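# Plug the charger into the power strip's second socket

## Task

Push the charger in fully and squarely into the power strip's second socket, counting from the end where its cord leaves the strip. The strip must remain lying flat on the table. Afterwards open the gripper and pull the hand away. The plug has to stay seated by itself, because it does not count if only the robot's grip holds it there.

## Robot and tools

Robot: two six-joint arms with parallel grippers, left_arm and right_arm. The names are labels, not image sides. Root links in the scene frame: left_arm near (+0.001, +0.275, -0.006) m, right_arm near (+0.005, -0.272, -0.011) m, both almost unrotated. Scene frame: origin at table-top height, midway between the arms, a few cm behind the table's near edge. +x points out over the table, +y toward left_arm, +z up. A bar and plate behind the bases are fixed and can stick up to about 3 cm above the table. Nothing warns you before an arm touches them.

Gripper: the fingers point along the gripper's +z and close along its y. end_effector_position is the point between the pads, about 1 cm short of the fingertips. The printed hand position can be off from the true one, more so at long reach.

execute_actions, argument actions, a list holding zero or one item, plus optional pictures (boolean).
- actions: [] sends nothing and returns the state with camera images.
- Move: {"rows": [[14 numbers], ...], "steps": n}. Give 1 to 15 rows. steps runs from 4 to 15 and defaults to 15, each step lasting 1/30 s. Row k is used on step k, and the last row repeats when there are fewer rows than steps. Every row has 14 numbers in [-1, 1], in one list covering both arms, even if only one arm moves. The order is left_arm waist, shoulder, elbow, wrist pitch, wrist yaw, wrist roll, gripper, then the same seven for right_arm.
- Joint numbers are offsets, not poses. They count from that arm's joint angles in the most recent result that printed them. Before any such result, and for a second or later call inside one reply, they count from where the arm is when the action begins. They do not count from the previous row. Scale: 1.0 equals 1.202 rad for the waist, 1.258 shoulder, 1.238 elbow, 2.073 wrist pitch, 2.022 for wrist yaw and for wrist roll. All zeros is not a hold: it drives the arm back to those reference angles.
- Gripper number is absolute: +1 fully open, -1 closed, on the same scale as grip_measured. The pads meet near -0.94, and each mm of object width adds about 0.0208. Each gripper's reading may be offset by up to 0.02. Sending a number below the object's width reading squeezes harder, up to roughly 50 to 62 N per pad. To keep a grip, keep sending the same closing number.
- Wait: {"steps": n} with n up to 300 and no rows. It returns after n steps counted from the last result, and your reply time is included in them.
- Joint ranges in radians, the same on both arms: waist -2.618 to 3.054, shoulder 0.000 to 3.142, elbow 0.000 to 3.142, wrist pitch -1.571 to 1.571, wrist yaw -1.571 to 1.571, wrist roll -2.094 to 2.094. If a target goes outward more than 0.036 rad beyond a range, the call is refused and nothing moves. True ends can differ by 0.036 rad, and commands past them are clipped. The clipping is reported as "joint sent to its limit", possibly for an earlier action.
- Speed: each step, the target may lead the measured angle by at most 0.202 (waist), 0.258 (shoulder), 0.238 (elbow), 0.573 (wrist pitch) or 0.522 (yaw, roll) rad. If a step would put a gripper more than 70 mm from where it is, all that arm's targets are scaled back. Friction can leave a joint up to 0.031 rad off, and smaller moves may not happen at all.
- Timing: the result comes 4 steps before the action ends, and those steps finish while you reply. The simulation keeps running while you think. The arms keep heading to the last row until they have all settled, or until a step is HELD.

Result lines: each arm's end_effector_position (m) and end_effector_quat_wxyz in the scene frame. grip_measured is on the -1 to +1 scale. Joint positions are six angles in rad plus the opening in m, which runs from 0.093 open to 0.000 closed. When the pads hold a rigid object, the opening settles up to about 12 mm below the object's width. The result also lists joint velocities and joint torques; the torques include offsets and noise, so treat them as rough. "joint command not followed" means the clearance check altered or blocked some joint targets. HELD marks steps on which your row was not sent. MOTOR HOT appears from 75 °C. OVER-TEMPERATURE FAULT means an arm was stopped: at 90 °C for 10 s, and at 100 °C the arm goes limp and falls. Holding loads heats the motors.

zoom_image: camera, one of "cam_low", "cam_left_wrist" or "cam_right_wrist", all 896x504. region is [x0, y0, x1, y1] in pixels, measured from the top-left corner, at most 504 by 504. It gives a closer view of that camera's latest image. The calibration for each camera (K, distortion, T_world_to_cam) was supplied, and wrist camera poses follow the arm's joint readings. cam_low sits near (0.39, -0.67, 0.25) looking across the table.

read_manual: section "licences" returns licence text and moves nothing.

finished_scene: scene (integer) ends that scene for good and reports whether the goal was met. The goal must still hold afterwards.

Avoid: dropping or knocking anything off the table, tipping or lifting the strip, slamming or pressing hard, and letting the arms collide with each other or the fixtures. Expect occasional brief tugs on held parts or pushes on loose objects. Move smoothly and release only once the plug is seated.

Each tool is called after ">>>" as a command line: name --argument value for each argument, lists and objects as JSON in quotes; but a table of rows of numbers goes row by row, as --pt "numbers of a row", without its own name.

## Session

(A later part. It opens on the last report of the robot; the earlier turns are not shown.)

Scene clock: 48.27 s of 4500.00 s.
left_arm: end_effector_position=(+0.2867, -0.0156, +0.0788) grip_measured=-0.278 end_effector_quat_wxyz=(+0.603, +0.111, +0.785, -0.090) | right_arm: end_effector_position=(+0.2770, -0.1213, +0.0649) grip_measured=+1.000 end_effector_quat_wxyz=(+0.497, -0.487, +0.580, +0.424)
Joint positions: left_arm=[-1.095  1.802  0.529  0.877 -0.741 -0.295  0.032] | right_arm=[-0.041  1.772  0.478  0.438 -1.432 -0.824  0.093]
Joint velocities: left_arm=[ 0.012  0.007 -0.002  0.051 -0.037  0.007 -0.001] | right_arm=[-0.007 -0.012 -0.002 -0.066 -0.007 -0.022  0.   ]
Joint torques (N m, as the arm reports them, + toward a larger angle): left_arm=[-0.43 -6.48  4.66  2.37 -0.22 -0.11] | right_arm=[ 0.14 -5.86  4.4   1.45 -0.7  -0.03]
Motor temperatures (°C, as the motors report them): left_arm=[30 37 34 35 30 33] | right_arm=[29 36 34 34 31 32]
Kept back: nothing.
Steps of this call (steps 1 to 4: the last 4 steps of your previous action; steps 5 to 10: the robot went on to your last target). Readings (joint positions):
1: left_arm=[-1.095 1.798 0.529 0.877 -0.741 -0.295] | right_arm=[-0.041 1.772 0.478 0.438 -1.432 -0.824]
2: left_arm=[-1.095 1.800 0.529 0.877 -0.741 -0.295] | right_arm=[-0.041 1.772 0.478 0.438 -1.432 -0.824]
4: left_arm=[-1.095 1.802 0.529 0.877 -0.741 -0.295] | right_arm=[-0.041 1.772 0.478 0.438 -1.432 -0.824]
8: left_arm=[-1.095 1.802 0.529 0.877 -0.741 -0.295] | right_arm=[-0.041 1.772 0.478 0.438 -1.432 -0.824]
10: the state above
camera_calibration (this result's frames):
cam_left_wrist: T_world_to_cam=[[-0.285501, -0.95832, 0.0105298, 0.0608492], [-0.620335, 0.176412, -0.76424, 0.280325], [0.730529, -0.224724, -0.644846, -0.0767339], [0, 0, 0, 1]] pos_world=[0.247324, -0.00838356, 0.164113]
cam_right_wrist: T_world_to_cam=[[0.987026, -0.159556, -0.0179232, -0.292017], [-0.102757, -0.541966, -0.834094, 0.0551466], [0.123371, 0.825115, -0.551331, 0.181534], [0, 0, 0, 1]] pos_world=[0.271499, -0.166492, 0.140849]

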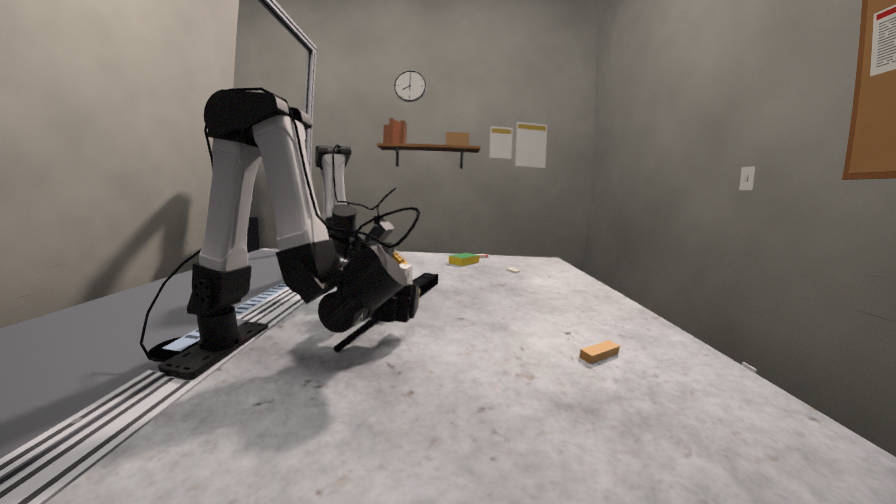

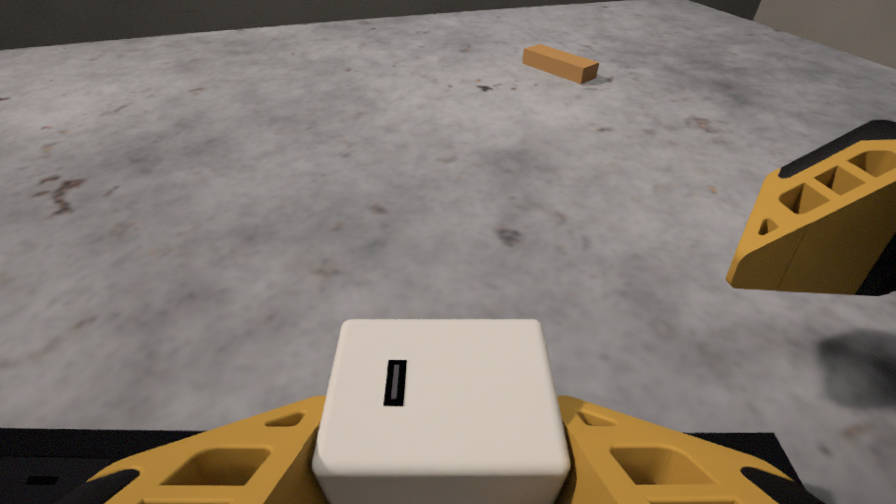

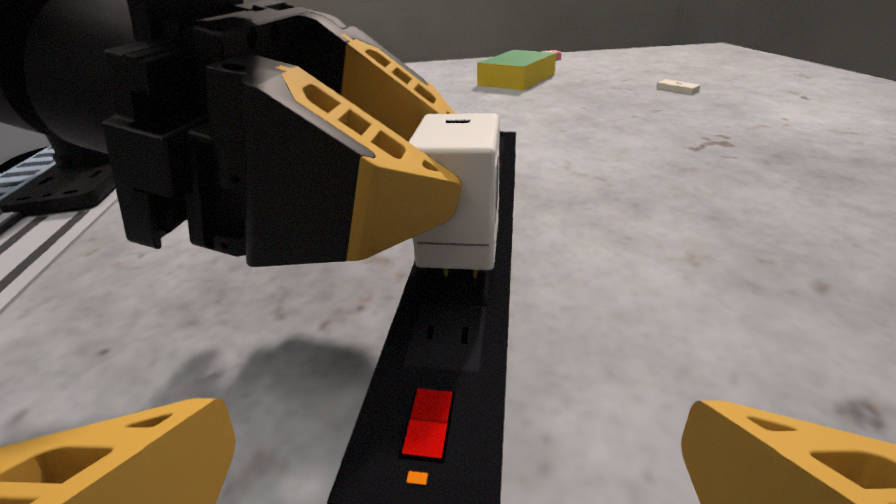

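>>> execute_actions --actions '[]'

Scene clock: 49.03 s of 4500.00 s.
left_arm: end_effector_position=(+0.2867, -0.0156, +0.0788) grip_measured=-0.278 end_effector_quat_wxyz=(+0.603, +0.111, +0.785, -0.090) | right_arm: end_effector_position=(+0.2770, -0.1213, +0.0649) grip_measured=+1.000 end_effector_quat_wxyz=(+0.497, -0.487, +0.580, +0.424)
Joint positions: left_arm=[-1.095  1.802  0.529  0.877 -0.741 -0.295  0.032] | right_arm=[-0.041  1.772  0.478  0.438 -1.432 -0.824  0.093]
Joint velocities: left_arm=[-0.007 -0.012 -0.007  0.051 -0.037 -0.007 -0.001] | right_arm=[ 0.007  0.002  0.007 -0.007  0.007 -0.022  0.   ]
Joint torques (N m, as the arm reports them, + toward a larger angle): left_arm=[-0.45 -6.48  4.65  2.37 -0.23 -0.11] | right_arm=[ 0.16 -5.83  4.41  1.44 -0.68 -0.02]
Motor temperatures (°C, as the motors report them): left_arm=[30 37 34 35 30 33] | right_arm=[29 36 34 34 31 32]
Kept back: nothing.
Steps of this call (steps 1 to 15: the robot went on to your last target; steps 16 to 23: nothing new was sent). Readings (joint positions):
1: left_arm=[-1.095 1.802 0.529 0.877 -0.741 -0.295] | right_arm=[-0.041 1.772 0.478 0.438 -1.432 -0.824]
2: left_arm=[-1.095 1.802 0.529 0.877 -0.741 -0.295] | right_arm=[-0.041 1.772 0.478 0.438 -1.432 -0.824]
4: left_arm=[-1.095 1.802 0.529 0.877 -0.741 -0.295] | right_arm=[-0.041 1.772 0.478 0.438 -1.432 -0.824]
8: left_arm=[-1.095 1.802 0.529 0.877 -0.741 -0.295] | right_arm=[-0.041 1.772 0.478 0.438 -1.432 -0.824]
23: the state above
All arms were judged still, so your last target was given up. Only a new action makes them travel on or press farther. Fingers that are still opening or closing keep moving.
camera_calibration (this result's frames):
cam_left_wrist: T_world_to_cam=[[-0.285501, -0.95832, 0.0105298, 0.0608492], [-0.620335, 0.176412, -0.76424, 0.280325], [0.730529, -0.224724, -0.644846, -0.0767339], [0, 0, 0, 1]] pos_world=[0.247324, -0.00838356, 0.164113]
cam_right_wrist: T_world_to_cam=[[0.987026, -0.159556, -0.0179232, -0.292017], [-0.102757, -0.541966, -0.834094, 0.0551466], [0.123371, 0.825115, -0.551331, 0.181534], [0, 0, 0, 1]] pos_world=[0.271499, -0.166492, 0.140849]

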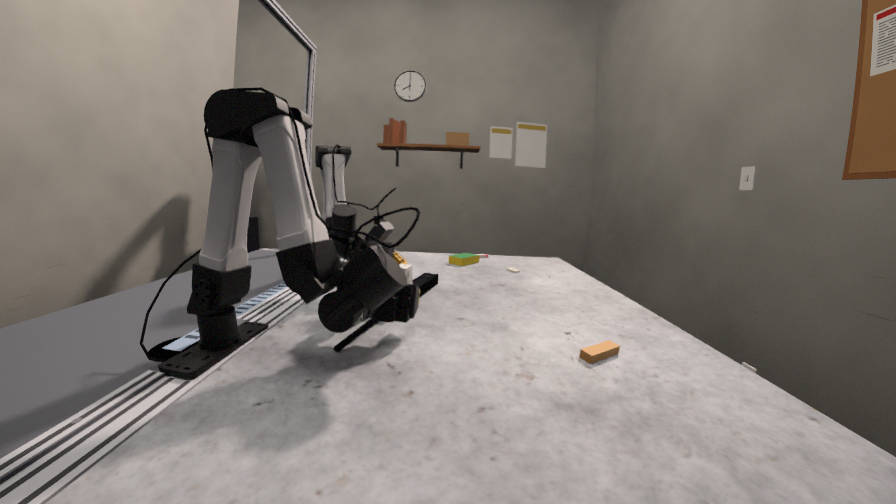

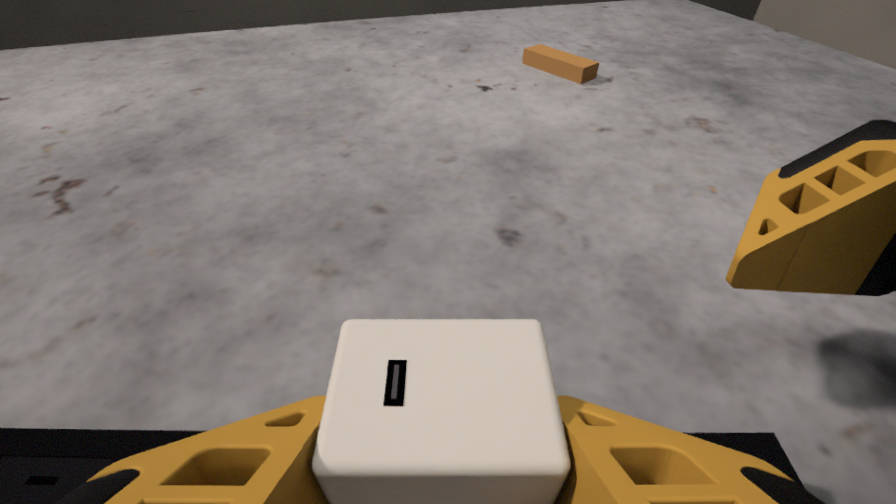

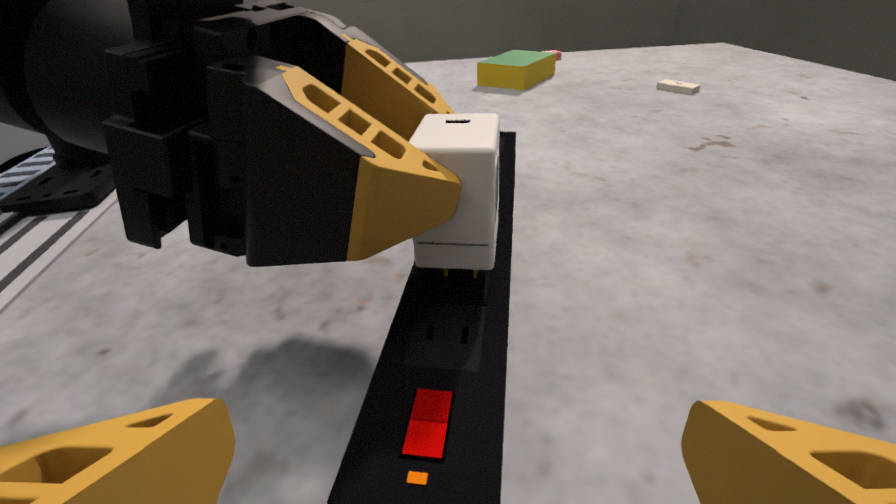

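>>> execute_actions --actions '[{"rows": [[-0.007,0.012,-0.012,0.018,-0.007,-0.004,-0.42,0,0,0,0,0,0,1],[-0.007,0.015,-0.013,0.020,-0.007,-0.004,-0.42,0,0,0,0,0,0,1],[-0.007,0.018,-0.014,0.022,-0.007,-0.004,-0.42,0,0,0,0,0,0,1],[-0.007,0.021,-0.015,0.024,-0.007,-0.004,-0.42,0,0,0,0,0,0,1],[-0.007,0.024,-0.016,0.026,-0.007,-0.004,-0.42,0,0,0,0,0,0,1],[-0.007,0.027,-0.017,0.028,-0.007,-0.004,-0.42,0,0,0,0,0,0,1],[-0.007,0.030,-0.018,0.030,-0.007,-0.004,-0.42,0,0,0,0,0,0,1],[-0.007,0.033,-0.020,0.033,-0.007,-0.004,-0.42,0,0,0,0,0,0,1],[-0.007,0.036,-0.021,0.035,-0.007,-0.004,-0.42,0,0,0,0,0,0,1],[-0.007,0.038,-0.022,0.037,-0.007,-0.004,-0.42,0,0,0,0,0,0,1]], "steps": 15}]' --pictures true

Scene clock: 49.83 s of 4500.00 s.
left_arm: end_effector_position=(+0.2877, -0.0161, +0.0728) grip_measured=-0.278 end_effector_quat_wxyz=(+0.603, +0.109, +0.785, -0.088) | right_arm: end_effector_position=(+0.2770, -0.1213, +0.0649) grip_measured=+1.000 end_effector_quat_wxyz=(+0.497, -0.487, +0.580, +0.424)
Joint positions: left_arm=[-1.095  1.835  0.529  0.91  -0.745 -0.295  0.032] | right_arm=[-0.041  1.772  0.478  0.438 -1.432 -0.824  0.093]
Joint velocities: left_arm=[-0.012  0.09   0.002 -0.037 -0.037 -0.007  0.   ] | right_arm=[ 0.002 -0.007  0.012  0.022 -0.037 -0.022  0.   ]
Joint torques (N m, as the arm reports them, + toward a larger angle): left_arm=[-0.38 -6.85  2.85  2.41 -0.2  -0.12] | right_arm=[ 0.14 -5.87  4.4   1.44 -0.69 -0.03]
Motor temperatures (°C, as the motors report them): left_arm=[30 37 34 35 30 33] | right_arm=[29 36 34 34 31 32]
Steps of this call (steps 1 to 13: nothing new was sent; steps 14 to 24: the first 11 steps of this action). Readings (joint positions):
14: left_arm=[-1.095 1.802 0.529 0.877 -0.741 -0.295] | right_arm=[-0.041 1.772 0.478 0.438 -1.432 -0.824]
15: left_arm=[-1.095 1.802 0.529 0.878 -0.741 -0.295] | right_arm=[-0.041 1.772 0.478 0.438 -1.432 -0.824]
17: left_arm=[-1.095 1.806 0.529 0.884 -0.743 -0.295] | right_arm=[-0.041 1.772 0.478 0.438 -1.432 -0.824]
21: left_arm=[-1.095 1.821 0.529 0.902 -0.745 -0.295] | right_arm=[-0.041 1.772 0.478 0.438 -1.432 -0.824]
24: the state above
camera_calibration (this result's frames):
cam_left_wrist: T_world_to_cam=[[-0.281799, -0.959424, 0.00976206, 0.0597515], [-0.61978, 0.174254, -0.765185, 0.276352], [0.732435, -0.221679, -0.643737, -0.0820104], [0, 0, 0, 1]] pos_world=[0.248183, -0.00900845, 0.158084]
cam_right_wrist: T_world_to_cam=[[0.987026, -0.159556, -0.0179232, -0.292017], [-0.102757, -0.541966, -0.834094, 0.0551466], [0.123371, 0.825115, -0.551331, 0.181534], [0, 0, 0, 1]] pos_world=[0.271499, -0.166492, 0.140849]

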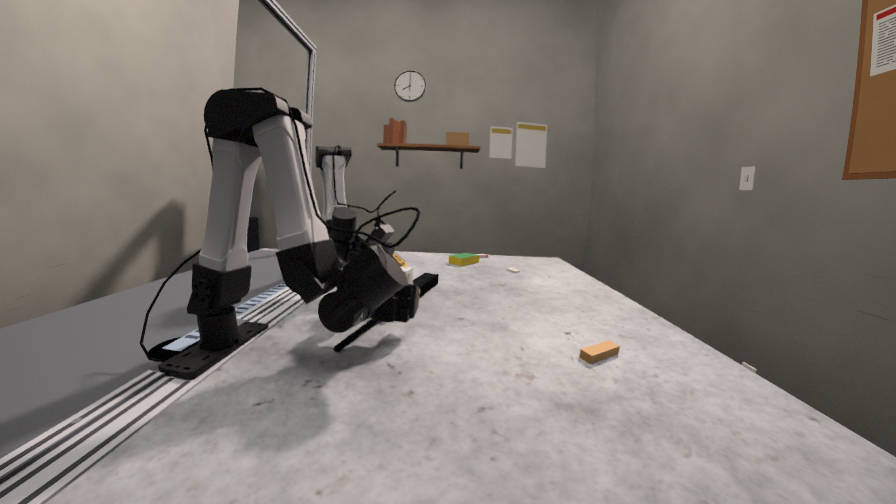

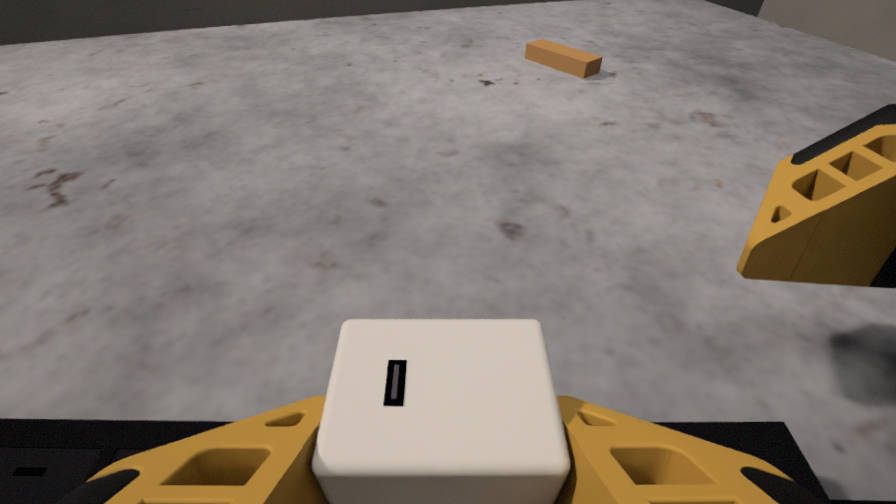

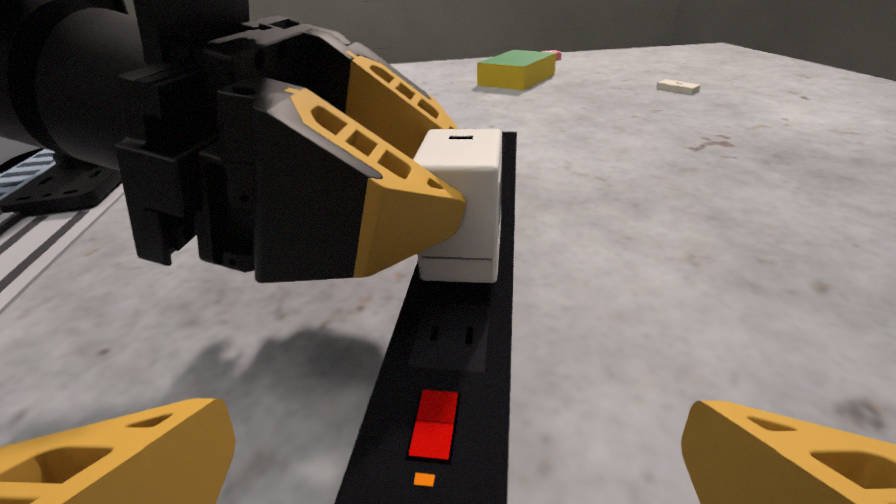

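>>> execute_actions --actions '[{"steps": 6}]' --pictures true

>>> zoom_image --camera "cam_right_wrist" --region '[380, 200, 540, 320]'

Scene clock: 50.03 s of 4500.00 s.
left_arm: end_effector_position=(+0.2878, -0.0161, +0.0716) grip_measured=-0.278 end_effector_quat_wxyz=(+0.603, +0.110, +0.785, -0.088) | right_arm: end_effector_position=(+0.2770, -0.1213, +0.0649) grip_measured=+1.000 end_effector_quat_wxyz=(+0.497, -0.487, +0.580, +0.424)
Joint positions: left_arm=[-1.095  1.84   0.529  0.913 -0.745 -0.295  0.032] | right_arm=[-0.041  1.772  0.478  0.438 -1.432 -0.824  0.093]
Joint velocities: left_arm=[-0.017 -0.012 -0.002  0.007  0.007 -0.037 -0.001] | right_arm=[-0.002  0.002  0.012  0.051  0.007 -0.007  0.   ]
Joint torques (N m, as the arm reports them, + toward a larger angle): left_arm=[-0.47 -6.79  2.98  2.47 -0.2  -0.12] | right_arm=[ 0.14 -5.83  4.4   1.44 -0.69 -0.03]
Motor temperatures (°C, as the motors report them): left_arm=[30 37 34 35 30 33] | right_arm=[29 36 34 34 31 32]
Kept back: nothing.
Steps of this call (steps 1 to 4: the last 4 steps of your previous action; steps 5 to 6: the robot went on to your last target). Readings (joint positions):
1: left_arm=[-1.095 1.838 0.529 0.911 -0.745 -0.295] | right_arm=[-0.041 1.772 0.478 0.438 -1.432 -0.824]
2: left_arm=[-1.095 1.840 0.529 0.912 -0.745 -0.295] | right_arm=[-0.041 1.772 0.478 0.438 -1.432 -0.824]
4: left_arm=[-1.095 1.840 0.529 0.913 -0.745 -0.295] | right_arm=[-0.041 1.772 0.478 0.438 -1.432 -0.824]
6: the state above
camera_calibration (this result's frames):
cam_left_wrist: T_world_to_cam=[[-0.28174, -0.959454, 0.00841299, 0.0598504], [-0.620488, 0.175502, -0.764326, 0.275605], [0.731859, -0.220561, -0.644775, -0.0825698], [0, 0, 0, 1]] pos_world=[0.248301, -0.00915713, 0.156909]
cam_right_wrist: T_world_to_cam=[[0.987026, -0.159556, -0.0179232, -0.292017], [-0.102757, -0.541966, -0.834094, 0.0551466], [0.123371, 0.825115, -0.551331, 0.181534], [0, 0, 0, 1]] pos_world=[0.271499, -0.166492, 0.140849]

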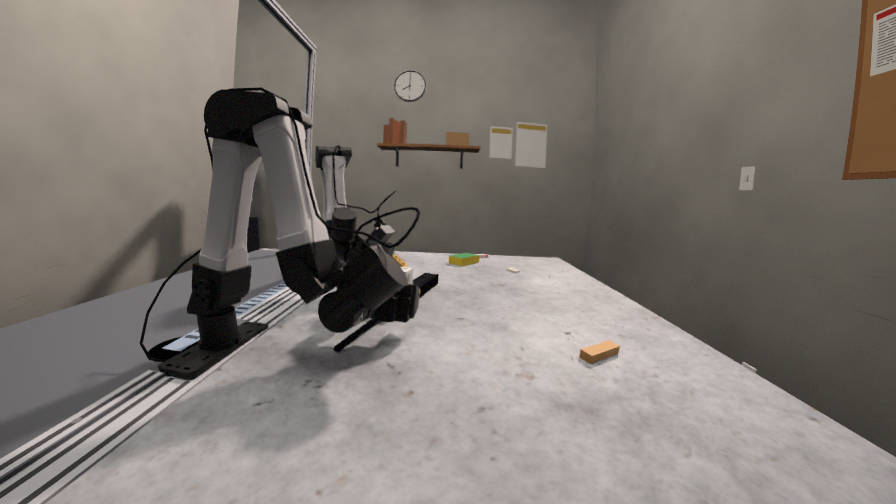

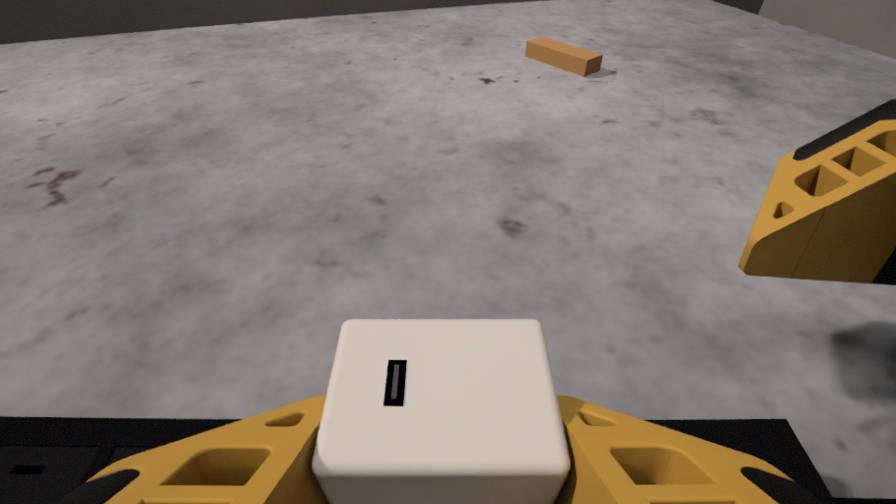

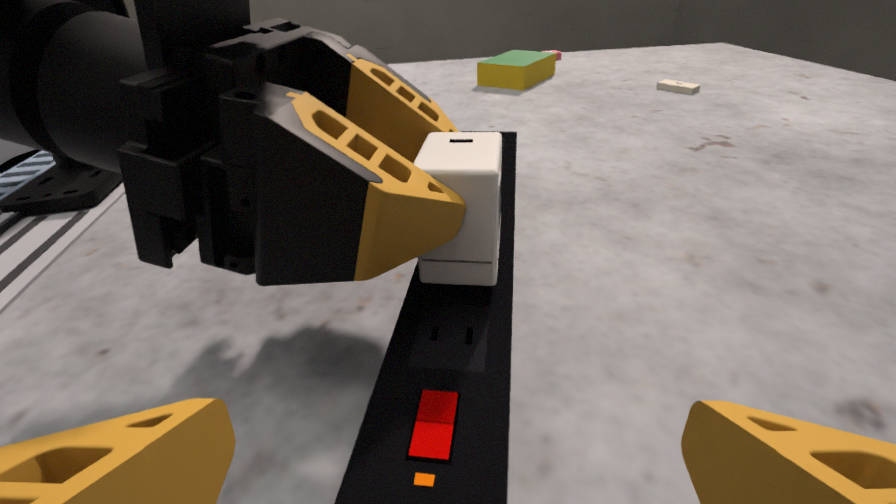

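Region (380, 200, 540, 320) of cam_right_wrist's 896x504 image, scaled by 3.150, with more detail than that image has; it fills the top 378 rows of this view, and the rest is white.

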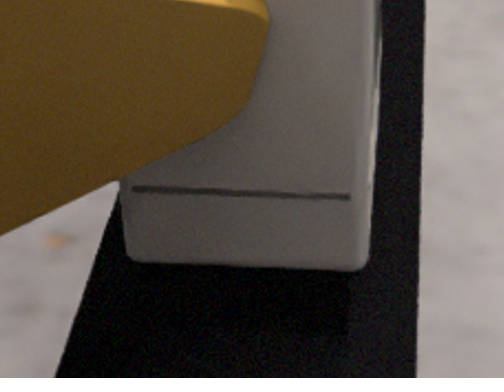

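>>> execute_actions --actions '[{"rows": [[-0.007,0.012,-0.020,0.018,-0.005,-0.004,-0.42,0,0,0,0,0,0,1],[-0.007,0.016,-0.020,0.020,-0.005,-0.004,-0.42,0,0,0,0,0,0,1],[-0.007,0.020,-0.020,0.022,-0.005,-0.004,-0.42,0,0,0,0,0,0,1],[-0.007,0.024,-0.021,0.024,-0.005,-0.004,-0.42,0,0,0,0,0,0,1],[-0.007,0.028,-0.021,0.026,-0.005,-0.004,-0.42,0,0,0,0,0,0,1],[-0.007,0.032,-0.022,0.028,-0.005,-0.004,-0.42,0,0,0,0,0,0,1],[-0.007,0.036,-0.022,0.030,-0.005,-0.004,-0.42,0,0,0,0,0,0,1],[-0.007,0.040,-0.022,0.032,-0.005,-0.004,-0.42,0,0,0,0,0,0,1],[-0.007,0.044,-0.022,0.034,-0.005,-0.004,-0.42,0,0,0,0,0,0,1],[-0.007,0.048,-0.022,0.035,-0.005,-0.004,-0.42,0,0,0,0,0,0,1]], "steps": 15}]' --pictures false

>>> execute_actions --actions '[{"steps": 8}]' --pictures true

Scene clock: 51.10 s of 4500.00 s.
left_arm: end_effector_position=(+0.2896, -0.0169, +0.0696) grip_measured=-0.278 end_effector_quat_wxyz=(+0.609, +0.102, +0.781, -0.091) | right_arm: end_effector_position=(+0.2770, -0.1213, +0.0649) grip_measured=+1.000 end_effector_quat_wxyz=(+0.497, -0.487, +0.580, +0.424)
Joint positions: left_arm=[-1.095  1.873  0.529  0.966 -0.755 -0.295  0.032] | right_arm=[-0.041  1.772  0.478  0.438 -1.432 -0.824  0.093]
Joint velocities: left_arm=[-0.002  0.076  0.002  0.154 -0.007 -0.007 -0.   ] | right_arm=[-0.007 -0.012 -0.002 -0.022  0.037  0.022  0.   ]
Joint torques (N m, as the arm reports them, + toward a larger angle): left_arm=[-0.44 -5.83  2.77  1.92 -0.01 -0.11] | right_arm=[ 0.15 -5.88  4.39  1.44 -0.69 -0.02]
Motor temperatures (°C, as the motors report them): left_arm=[30 37 34 35 30 33] | right_arm=[29 36 34 34 31 32]
Steps of this call (steps 1 to 15: the robot went on to your last target; steps 16 to 21: nothing new was sent; steps 22 to 32: the first 11 steps of this action). Readings (joint positions):
22: left_arm=[-1.095 1.840 0.529 0.913 -0.745 -0.295] | right_arm=[-0.041 1.772 0.478 0.438 -1.432 -0.824]
23: left_arm=[-1.095 1.840 0.529 0.913 -0.745 -0.295] | right_arm=[-0.041 1.772 0.478 0.438 -1.432 -0.824]
25: left_arm=[-1.095 1.846 0.529 0.920 -0.745 -0.295] | right_arm=[-0.041 1.772 0.478 0.438 -1.432 -0.824]
29: left_arm=[-1.095 1.862 0.529 0.946 -0.750 -0.295] | right_arm=[-0.041 1.772 0.478 0.438 -1.432 -0.824]
32: the state above

Scene clock: 51.37 s of 4500.00 s.
left_arm: end_effector_position=(+0.2900, -0.0170, +0.0696) grip_measured=-0.278 end_effector_quat_wxyz=(+0.611, +0.100, +0.780, -0.092) | right_arm: end_effector_position=(+0.2770, -0.1213, +0.0649) grip_measured=+1.000 end_effector_quat_wxyz=(+0.497, -0.487, +0.580, +0.424)
Joint positions: left_arm=[-1.095  1.879  0.529  0.979 -0.757 -0.295  0.032] | right_arm=[-0.041  1.772  0.478  0.438 -1.432 -0.824  0.093]
Joint velocities: left_arm=[-0.017 -0.002 -0.002  0.022  0.081 -0.037 -0.   ] | right_arm=[-0.022  0.002 -0.002 -0.037  0.007 -0.007  0.   ]
Joint torques (N m, as the arm reports them, + toward a larger angle): left_arm=[-0.44 -5.98  2.74  2.09 -0.09 -0.12] | right_arm=[ 0.13 -5.85  4.38  1.45 -0.69 -0.02]
Motor temperatures (°C, as the motors report them): left_arm=[30 37 34 35 30 33] | right_arm=[29 36 34 34 31 32]
Kept back: nothing.
Steps of this call (steps 1 to 4: the last 4 steps of your previous action; steps 5 to 8: the robot went on to your last target). Readings (joint positions):
1: left_arm=[-1.095 1.875 0.529 0.971 -0.755 -0.295] | right_arm=[-0.041 1.772 0.478 0.438 -1.432 -0.824]
2: left_arm=[-1.095 1.876 0.529 0.974 -0.756 -0.295] | right_arm=[-0.041 1.772 0.478 0.438 -1.432 -0.824]
4: left_arm=[-1.095 1.878 0.529 0.977 -0.757 -0.295] | right_arm=[-0.041 1.772 0.478 0.438 -1.432 -0.824]
8: the state above
camera_calibration (this result's frames):
cam_left_wrist: T_world_to_cam=[[-0.272164, -0.96193, 0.0248563, 0.0556168], [-0.609147, 0.152238, -0.778308, 0.272967], [0.744894, -0.226969, -0.62739, -0.0907725], [0, 0, 0, 1]] pos_world=[0.24903, -0.00865898, 0.15412]
cam_right_wrist: T_world_to_cam=[[0.987026, -0.159556, -0.0179232, -0.292017], [-0.102757, -0.541966, -0.834094, 0.0551466], [0.123371, 0.825115, -0.551331, 0.181534], [0, 0, 0, 1]] pos_world=[0.271499, -0.166492, 0.140849]

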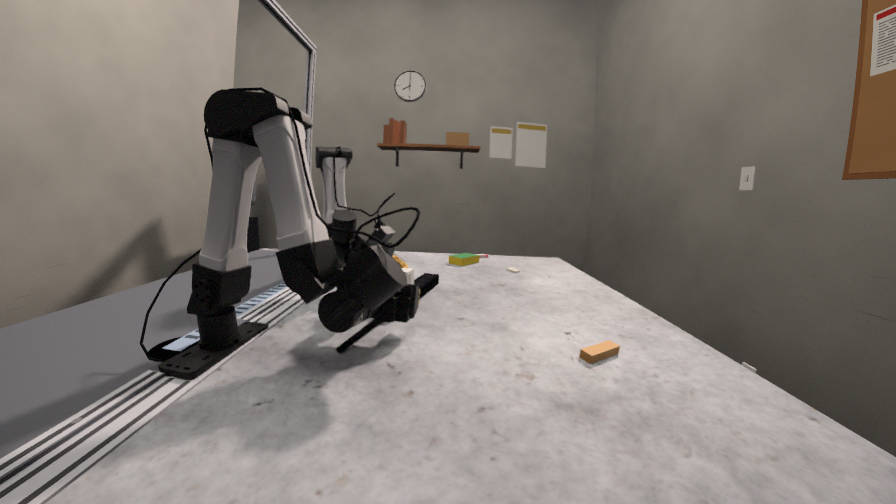

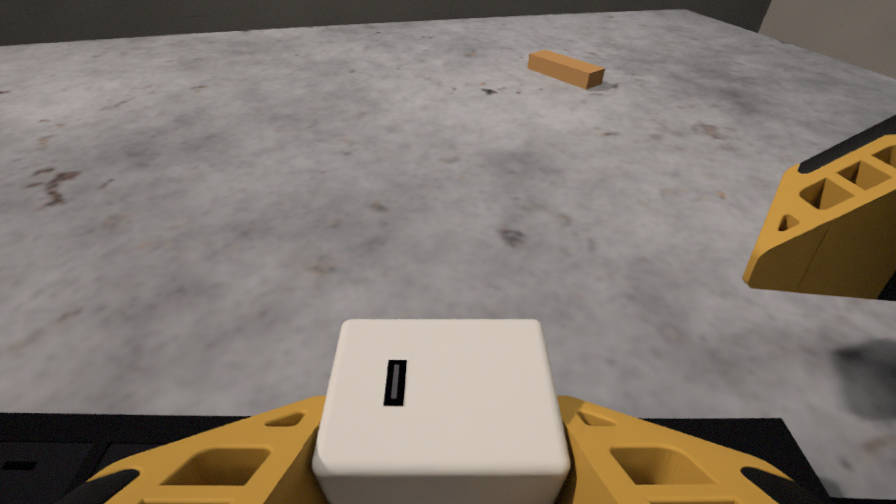

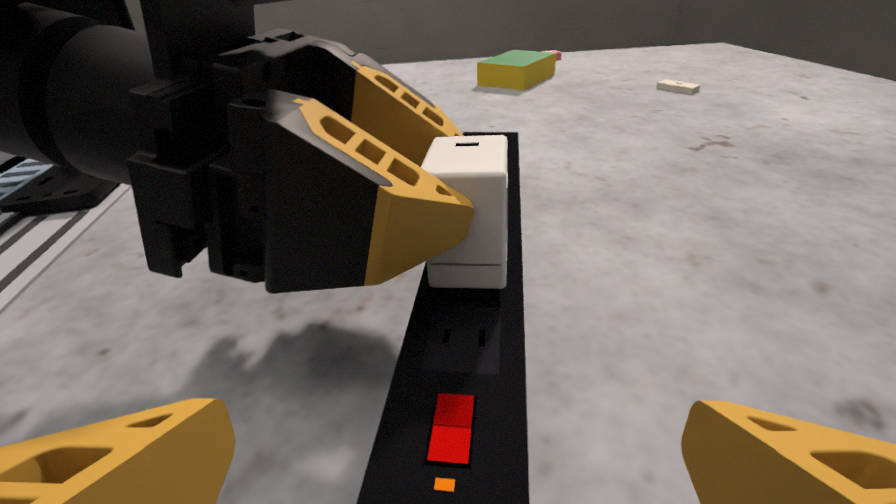

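>>> execute_actions --actions '[{"rows": [[-0.005,0.019,-0.023,-0.002,0.002,-0.004,-0.42,0,0,0,0,0,0,1],[-0.005,0.022,-0.024,-0.007,0.003,-0.004,-0.42,0,0,0,0,0,0,1],[-0.005,0.025,-0.026,-0.012,0.004,-0.004,-0.42,0,0,0,0,0,0,1],[-0.005,0.029,-0.027,-0.017,0.005,-0.004,-0.42,0,0,0,0,0,0,1],[-0.005,0.033,-0.029,-0.022,0.006,-0.004,-0.42,0,0,0,0,0,0,1],[-0.005,0.037,-0.030,-0.026,0.007,-0.004,-0.42,0,0,0,0,0,0,1],[-0.005,0.041,-0.032,-0.030,0.008,-0.004,-0.42,0,0,0,0,0,0,1],[-0.005,0.045,-0.033,-0.034,0.009,-0.004,-0.42,0,0,0,0,0,0,1],[-0.005,0.049,-0.035,-0.037,0.010,-0.004,-0.42,0,0,0,0,0,0,1],[-0.005,0.053,-0.036,-0.040,0.010,-0.004,-0.42,0,0,0,0,0,0,1]], "steps": 15}]' --pictures false

>>> execute_actions --actions '[{"steps": 8}]' --pictures true

Scene clock: 52.60 s of 4500.00 s.
left_arm: end_effector_position=(+0.2903, -0.0168, +0.0676) grip_measured=-0.278 end_effector_quat_wxyz=(+0.612, +0.098, +0.779, -0.091) | right_arm: end_effector_position=(+0.2770, -0.1213, +0.0649) grip_measured=+1.000 end_effector_quat_wxyz=(+0.497, -0.487, +0.580, +0.424)
Joint positions: left_arm=[-1.096  1.891  0.529  0.992 -0.762 -0.295  0.032] | right_arm=[-0.041  1.772  0.478  0.438 -1.432 -0.824  0.093]
Joint velocities: left_arm=[-0.017  0.032 -0.002  0.081 -0.051 -0.081 -0.001] | right_arm=[-0.017 -0.002 -0.027 -0.051  0.022 -0.022  0.   ]
Joint torques (N m, as the arm reports them, + toward a larger angle): left_arm=[-0.35 -3.71  0.99  0.98  0.18 -0.09] | right_arm=[ 0.1  -5.86  4.42  1.44 -0.68 -0.03]
Motor temperatures (°C, as the motors report them): left_arm=[30 37 34 35 30 33] | right_arm=[29 36 34 34 31 32]
Steps of this call (steps 1 to 26: the robot went on to your last target; steps 27 to 37: the first 11 steps of this action). Readings (joint positions):
27: left_arm=[-1.095 1.879 0.529 0.979 -0.757 -0.295] | right_arm=[-0.041 1.772 0.478 0.438 -1.432 -0.824]
28: left_arm=[-1.095 1.879 0.529 0.979 -0.757 -0.295] | right_arm=[-0.041 1.772 0.478 0.438 -1.432 -0.824]
30: left_arm=[-1.095 1.881 0.529 0.979 -0.757 -0.295] | right_arm=[-0.041 1.772 0.478 0.438 -1.432 -0.824]
34: left_arm=[-1.095 1.886 0.529 0.984 -0.759 -0.295] | right_arm=[-0.041 1.772 0.478 0.438 -1.432 -0.824]
37: the state above

Scene clock: 52.87 s of 4500.00 s.
left_arm: end_effector_position=(+0.2902, -0.0168, +0.0678) grip_measured=-0.278 end_effector_quat_wxyz=(+0.613, +0.097, +0.779, -0.091) | right_arm: end_effector_position=(+0.2770, -0.1213, +0.0649) grip_measured=+1.000 end_effector_quat_wxyz=(+0.497, -0.487, +0.580, +0.424)
Joint positions: left_arm=[-1.097  1.894  0.529  0.997 -0.766 -0.295  0.032] | right_arm=[-0.041  1.772  0.478  0.438 -1.432 -0.824  0.093]
Joint velocities: left_arm=[-0.012 -0.002 -0.002  0.081  0.007 -0.051  0.   ] | right_arm=[ 0.002  0.007  0.007  0.022 -0.037 -0.022  0.   ]
Joint torques (N m, as the arm reports them, + toward a larger angle): left_arm=[-0.09 -3.64  0.92  1.05  0.16 -0.12] | right_arm=[ 0.14 -5.9   4.4   1.44 -0.67 -0.02]
Motor temperatures (°C, as the motors report them): left_arm=[30 37 34 35 30 33] | right_arm=[29 36 34 34 31 32]
Kept back: nothing.
Steps of this call (steps 1 to 4: the last 4 steps of your previous action; steps 5 to 8: the robot went on to your last target). Readings (joint positions):
1: left_arm=[-1.096 1.892 0.529 0.994 -0.764 -0.295] | right_arm=[-0.041 1.772 0.478 0.438 -1.432 -0.824]
2: left_arm=[-1.097 1.893 0.529 0.995 -0.765 -0.295] | right_arm=[-0.041 1.772 0.478 0.438 -1.432 -0.824]
4: left_arm=[-1.097 1.894 0.529 0.997 -0.766 -0.295] | right_arm=[-0.041 1.772 0.478 0.438 -1.432 -0.824]
8: the state above
camera_calibration (this result's frames):
cam_left_wrist: T_world_to_cam=[[-0.265976, -0.963652, 0.0251109, 0.0541374], [-0.606477, 0.147031, -0.781388, 0.270971], [0.749295, -0.22306, -0.62354, -0.0934842], [0, 0, 0, 1]] pos_world=[0.248784, -0.00852418, 0.152083]
cam_right_wrist: T_world_to_cam=[[0.987026, -0.159556, -0.0179232, -0.292017], [-0.102757, -0.541966, -0.834094, 0.0551466], [0.123371, 0.825115, -0.551331, 0.181534], [0, 0, 0, 1]] pos_world=[0.271499, -0.166492, 0.140849]

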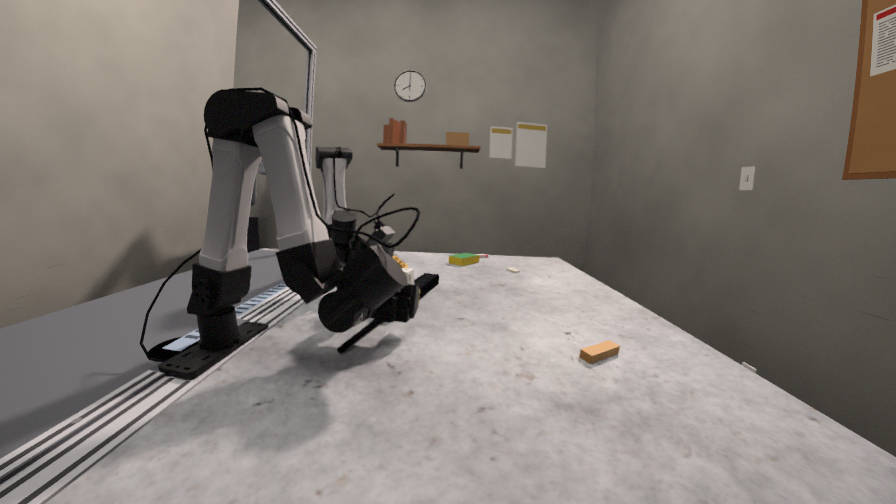

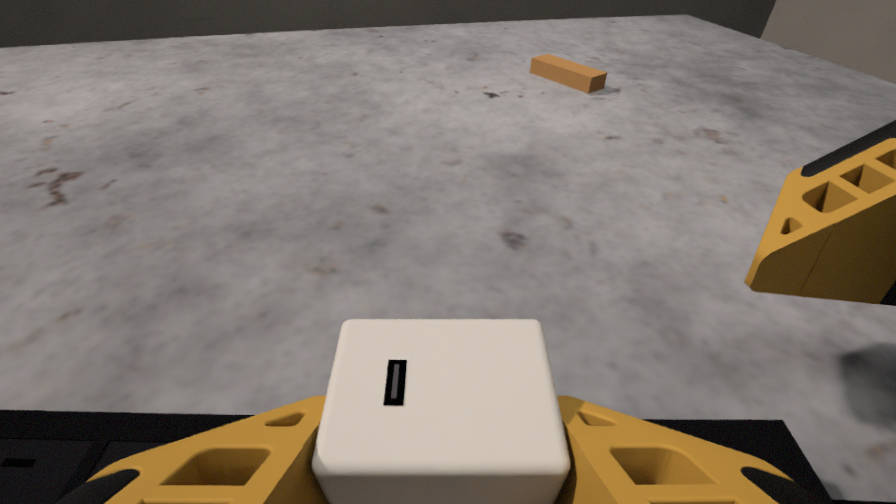

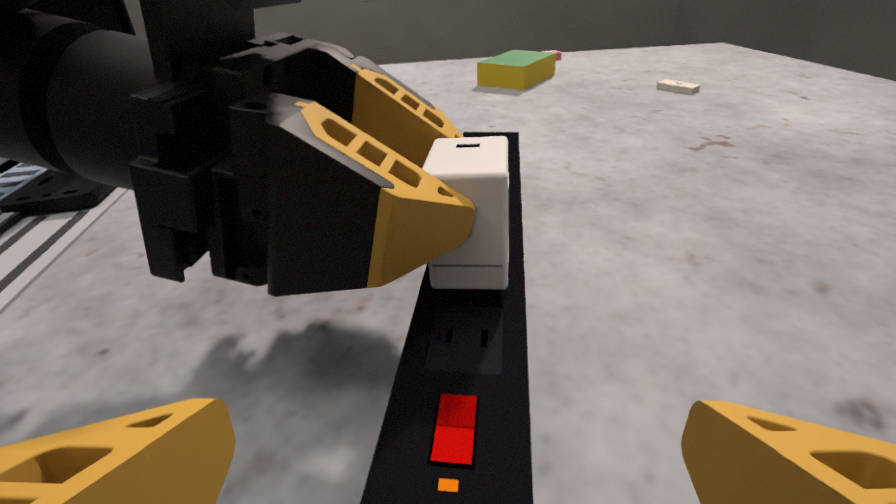

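>>> execute_actions --actions '[{"rows": [[0,0.025,-0.025,-0.03,0.01,0,-0.42,0,0,0,0,0,0,1],[0,0.012,-0.012,-0.01,0.005,0,-0.42,0,0,0,0,0,0,1],[0,0.0,0,0.01,0,0,-0.2,0,0,0,0,0,0,1],[0,0,0,0.012,0,0,0.1,0,0,0,0,0,0,1],[0,0,0,0.012,0,0,0.4,0,0,0,0,0,0,1],[0,0,0,0.012,0,0,0.6,0,0,0,0,0,0,1],[0,-0.005,0.01,0.012,0,0,0.6,0,0,0,0,0,0,1],[0.002,-0.02,0.03,-0.005,0,0,0.6,0,0,0,0,0,0,1],[0.004,-0.045,0.045,-0.03,0.001,-0.004,0.6,0,0,0,0,0,0,1],[0.007,-0.075,0.06,-0.06,0.002,-0.008,0.6,0,0,0,0,0,0,1],[0.010,-0.11,0.075,-0.095,0.003,-0.012,0.6,0,0,0,0,0,0,1],[0.013,-0.145,0.09,-0.13,0.004,-0.016,0.6,0,0,0,0,0,0,1],[0.016,-0.18,0.105,-0.165,0.006,-0.02,0.6,0,0,0,0,0,0,1],[0.018,-0.21,0.12,-0.195,0.007,-0.024,0.6,0,0,0,0,0,0,1],[0.020,-0.227,0.134,-0.22,0.008,-0.027,0.6,0,0,0,0,0,0,1]], "steps": 15}]' --pictures false

>>> execute_actions --actions '[{"steps": 8}]' --pictures true

Scene clock: 56.67 s of 4500.00 s.
left_arm: end_effector_position=(+0.2921, -0.0208, +0.0775) grip_measured=+0.598 end_effector_quat_wxyz=(+0.611, +0.097, +0.780, -0.089) | right_arm: end_effector_position=(+0.2770, -0.1213, +0.0649) grip_measured=+1.000 end_effector_quat_wxyz=(+0.497, -0.487, +0.580, +0.424)
Joint positions: left_arm=[-1.097  1.854  0.557  0.922 -0.767 -0.298  0.074] | right_arm=[-0.041  1.772  0.478  0.438 -1.432 -0.824  0.093]
Joint velocities: left_arm=[ 0.007 -0.784  0.379 -1.253  0.022 -0.125 -0.001] | right_arm=[ 0.002  0.012  0.012 -0.037 -0.037  0.022  0.   ]
Joint torques (N m, as the arm reports them, + toward a larger angle): left_arm=[  1.05 -12.1    9.71   2.75  -0.04  -0.16] | right_arm=[ 0.14 -5.86  4.4   1.44 -0.7  -0.03]
Motor temperatures (°C, as the motors report them): left_arm=[30 37 34 34 30 33] | right_arm=[29 36 34 34 31 32]
Steps of this call (steps 1 to 15: the robot went on to your last target; steps 16 to 90: nothing new was sent; then 0.43 s passed at rest; steps 91 to 101: the first 11 steps of this action). Readings (joint positions):
91: left_arm=[-1.097 1.894 0.529 0.999 -0.767 -0.295] | right_arm=[-0.041 1.772 0.478 0.438 -1.432 -0.824]
92: left_arm=[-1.097 1.894 0.529 1.002 -0.767 -0.295] | right_arm=[-0.041 1.772 0.478 0.438 -1.432 -0.824]
94: left_arm=[-1.097 1.894 0.529 1.005 -0.767 -0.295] | right_arm=[-0.041 1.772 0.478 0.438 -1.432 -0.824]
98: left_arm=[-1.097 1.894 0.531 1.005 -0.767 -0.295] | right_arm=[-0.041 1.772 0.478 0.438 -1.432 -0.824]
101: the state above

Scene clock: 56.93 s of 4500.00 s.
left_arm: end_effector_position=(+0.2989, -0.0317, +0.1722) grip_measured=+0.598 end_effector_quat_wxyz=(+0.635, +0.054, +0.758, -0.138) | right_arm: end_effector_position=(+0.2770, -0.1213, +0.0649) grip_measured=+1.000 end_effector_quat_wxyz=(+0.497, -0.487, +0.580, +0.424)
Joint positions: left_arm=[-1.087  1.601  0.686  0.66  -0.761 -0.332  0.074] | right_arm=[-0.041  1.772  0.478  0.438 -1.432 -0.824  0.093]
Joint velocities: left_arm=[ 0.007 -0.12   0.061 -0.3    0.022 -0.066 -0.   ] | right_arm=[-0.007  0.002  0.007 -0.037 -0.051 -0.007  0.   ]
Joint torques (N m, as the arm reports them, + toward a larger angle): left_arm=[ 1.01 -5.95  7.96  1.41  0.06 -0.12] | right_arm=[ 0.14 -5.86  4.4   1.44 -0.69 -0.03]
Motor temperatures (°C, as the motors report them): left_arm=[30 37 34 34 30 33] | right_arm=[29 36 34 34 31 32]
Kept back: nothing.
Steps of this call (steps 1 to 4: the last 4 steps of your previous action; steps 5 to 8: the robot went on to your last target). Readings (joint positions):
1: left_arm=[-1.097 1.821 0.573 0.876 -0.766 -0.302] | right_arm=[-0.041 1.772 0.478 0.438 -1.432 -0.824]
2: left_arm=[-1.097 1.780 0.591 0.827 -0.765 -0.306] | right_arm=[-0.041 1.772 0.478 0.438 -1.432 -0.824]
4: left_arm=[-1.094 1.691 0.634 0.733 -0.761 -0.317] | right_arm=[-0.041 1.772 0.478 0.438 -1.432 -0.824]
8: the state above
camera_calibration (this result's frames):
cam_left_wrist: T_world_to_cam=[[-0.261495, -0.954595, 0.142718, 0.0181568], [-0.573041, 0.0345592, -0.818798, 0.352856], [0.776688, -0.295895, -0.556059, -0.0603248], [0, 0, 0, 1]] pos_world=[0.253803, -0.0127119, 0.252783]
cam_right_wrist: T_world_to_cam=[[0.987026, -0.159556, -0.0179232, -0.292017], [-0.102757, -0.541966, -0.834094, 0.0551466], [0.123371, 0.825115, -0.551331, 0.181534], [0, 0, 0, 1]] pos_world=[0.271499, -0.166492, 0.140849]

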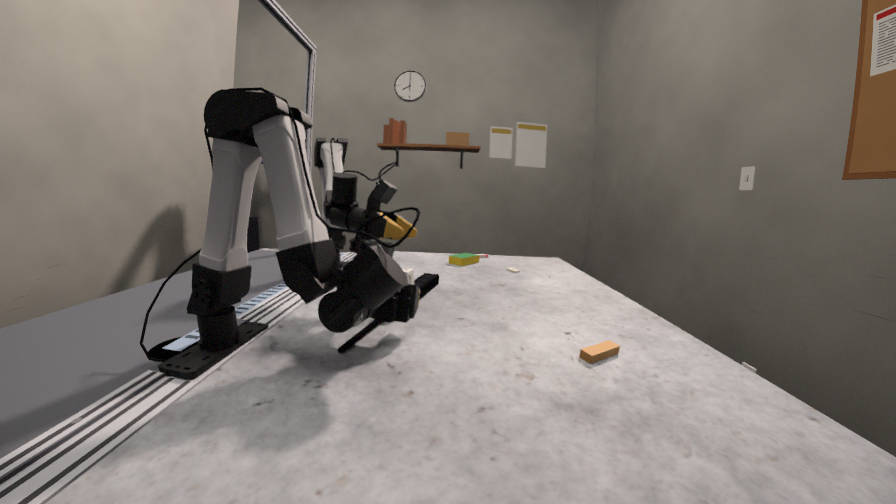

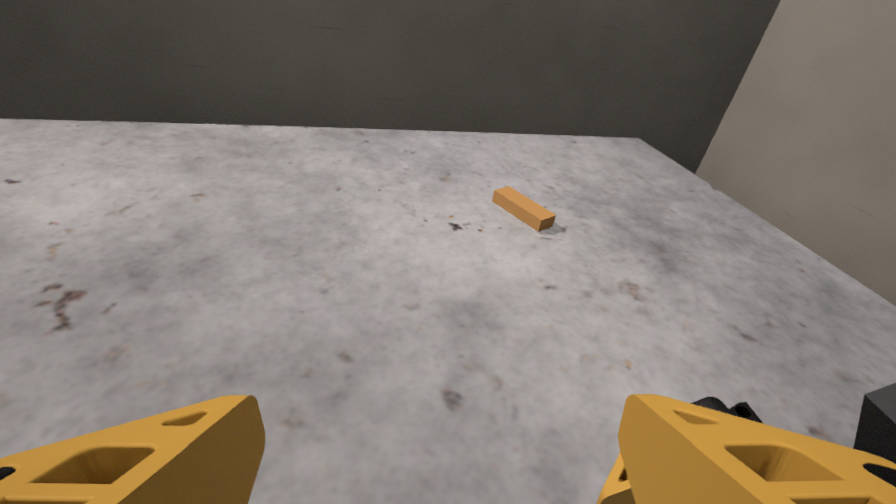

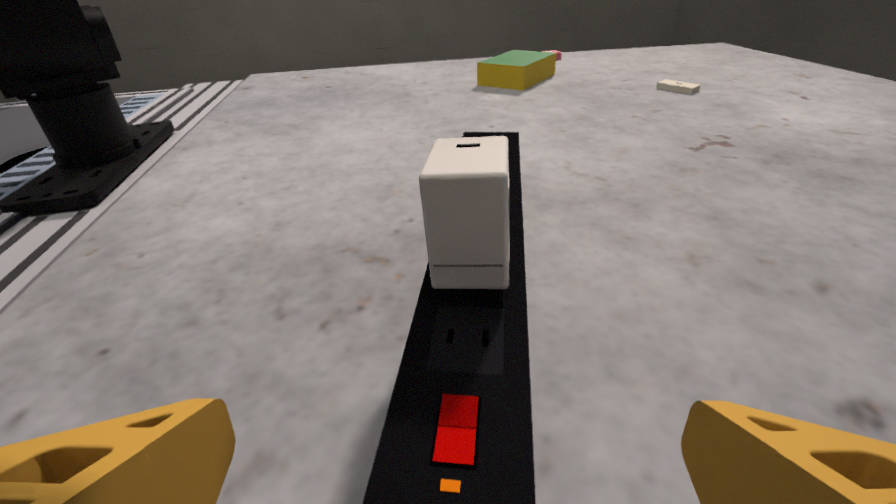

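>>> execute_actions --actions '[{"rows": [[0.010,-0.004,0.03,-0.09,0.016,-0.005,0.6,0,0,0,0,0,0,1],[0.020,-0.008,0.06,-0.14,0.032,-0.011,0.5,0,0,0,0,0,0,1],[0.031,-0.012,0.095,-0.19,0.048,-0.016,0.35,0,0,0,0,0,0,1],[0.041,-0.016,0.13,-0.24,0.064,-0.022,0.2,0,0,0,0,0,0,1],[0.051,-0.02,0.165,-0.29,0.08,-0.027,0.05,0,0,0,0,0,0,1],[0.061,-0.024,0.20,-0.34,0.097,-0.033,-0.1,0,0,0,0,0,0,1],[0.072,-0.027,0.235,-0.39,0.113,-0.038,-0.25,0,0,0,0,0,0,1],[0.082,-0.02,0.275,-0.435,0.129,-0.044,-0.4,0,0,0,0,0,0,1],[0.093,-0.005,0.325,-0.48,0.147,-0.048,-0.55,0,0,0,0,0,0,1],[0.104,0.018,0.38,-0.527,0.165,-0.051,-0.7,0,0,0,0,0,0,1],[0.115,0.045,0.44,-0.573,0.182,-0.055,-0.85,0,0,0,0,0,0,1],[0.126,0.072,0.50,-0.62,0.20,-0.058,-1,0,0,0,0,0,0,1],[0.138,0.10,0.56,-0.666,0.218,-0.061,-1,0,0,0,0,0,0,1],[0.149,0.13,0.62,-0.713,0.235,-0.065,-1,0,0,0,0,0,0,1],[0.160,0.155,0.68,-0.759,0.253,-0.068,-1,0,0,0,0,0,0,1]], "steps": 15}]' --pictures false

Scene clock: 57.83 s of 4500.00 s.
left_arm: end_effector_position=(+0.3195, -0.0404, +0.1727) grip_measured=-0.769 end_effector_quat_wxyz=(+0.485, +0.135, +0.861, -0.075) | right_arm: end_effector_position=(+0.2770, -0.1213, +0.0649) grip_measured=+1.000 end_effector_quat_wxyz=(+0.497, -0.487, +0.580, +0.424)
Joint positions: left_arm=[-0.985  1.609  1.091 -0.161 -0.531 -0.4    0.008] | right_arm=[-0.041  1.772  0.478  0.438 -1.432 -0.824  0.093]
Joint velocities: left_arm=[ 0.364  0.339  1.917 -2.63   0.96  -0.271 -0.163] | right_arm=[-0.002 -0.007 -0.017  0.022 -0.007 -0.022  0.   ]
Joint torques (N m, as the arm reports them, + toward a larger angle): left_arm=[ 1.05 -5.89 10.87  2.24 -0.05 -0.14] | right_arm=[ 0.14 -5.88  4.4   1.45 -0.68 -0.03]
Motor temperatures (°C, as the motors report them): left_arm=[30 37 34 35 30 33] | right_arm=[29 36 34 35 31 32]
Steps of this call (steps 1 to 16: the robot went on to your last target; steps 17 to 27: the first 11 steps of this action). Readings (joint positions):
17: left_arm=[-1.087 1.600 0.689 0.540 -0.756 -0.341] | right_arm=[-0.041 1.772 0.478 0.438 -1.432 -0.824]
18: left_arm=[-1.086 1.600 0.699 0.511 -0.749 -0.341] | right_arm=[-0.041 1.772 0.478 0.438 -1.432 -0.824]
20: left_arm=[-1.074 1.600 0.749 0.400 -0.716 -0.348] | right_arm=[-0.041 1.772 0.478 0.438 -1.432 -0.824]
24: left_arm=[-1.026 1.599 0.922 0.102 -0.619 -0.375] | right_arm=[-0.041 1.772 0.478 0.438 -1.432 -0.824]
27: the state above


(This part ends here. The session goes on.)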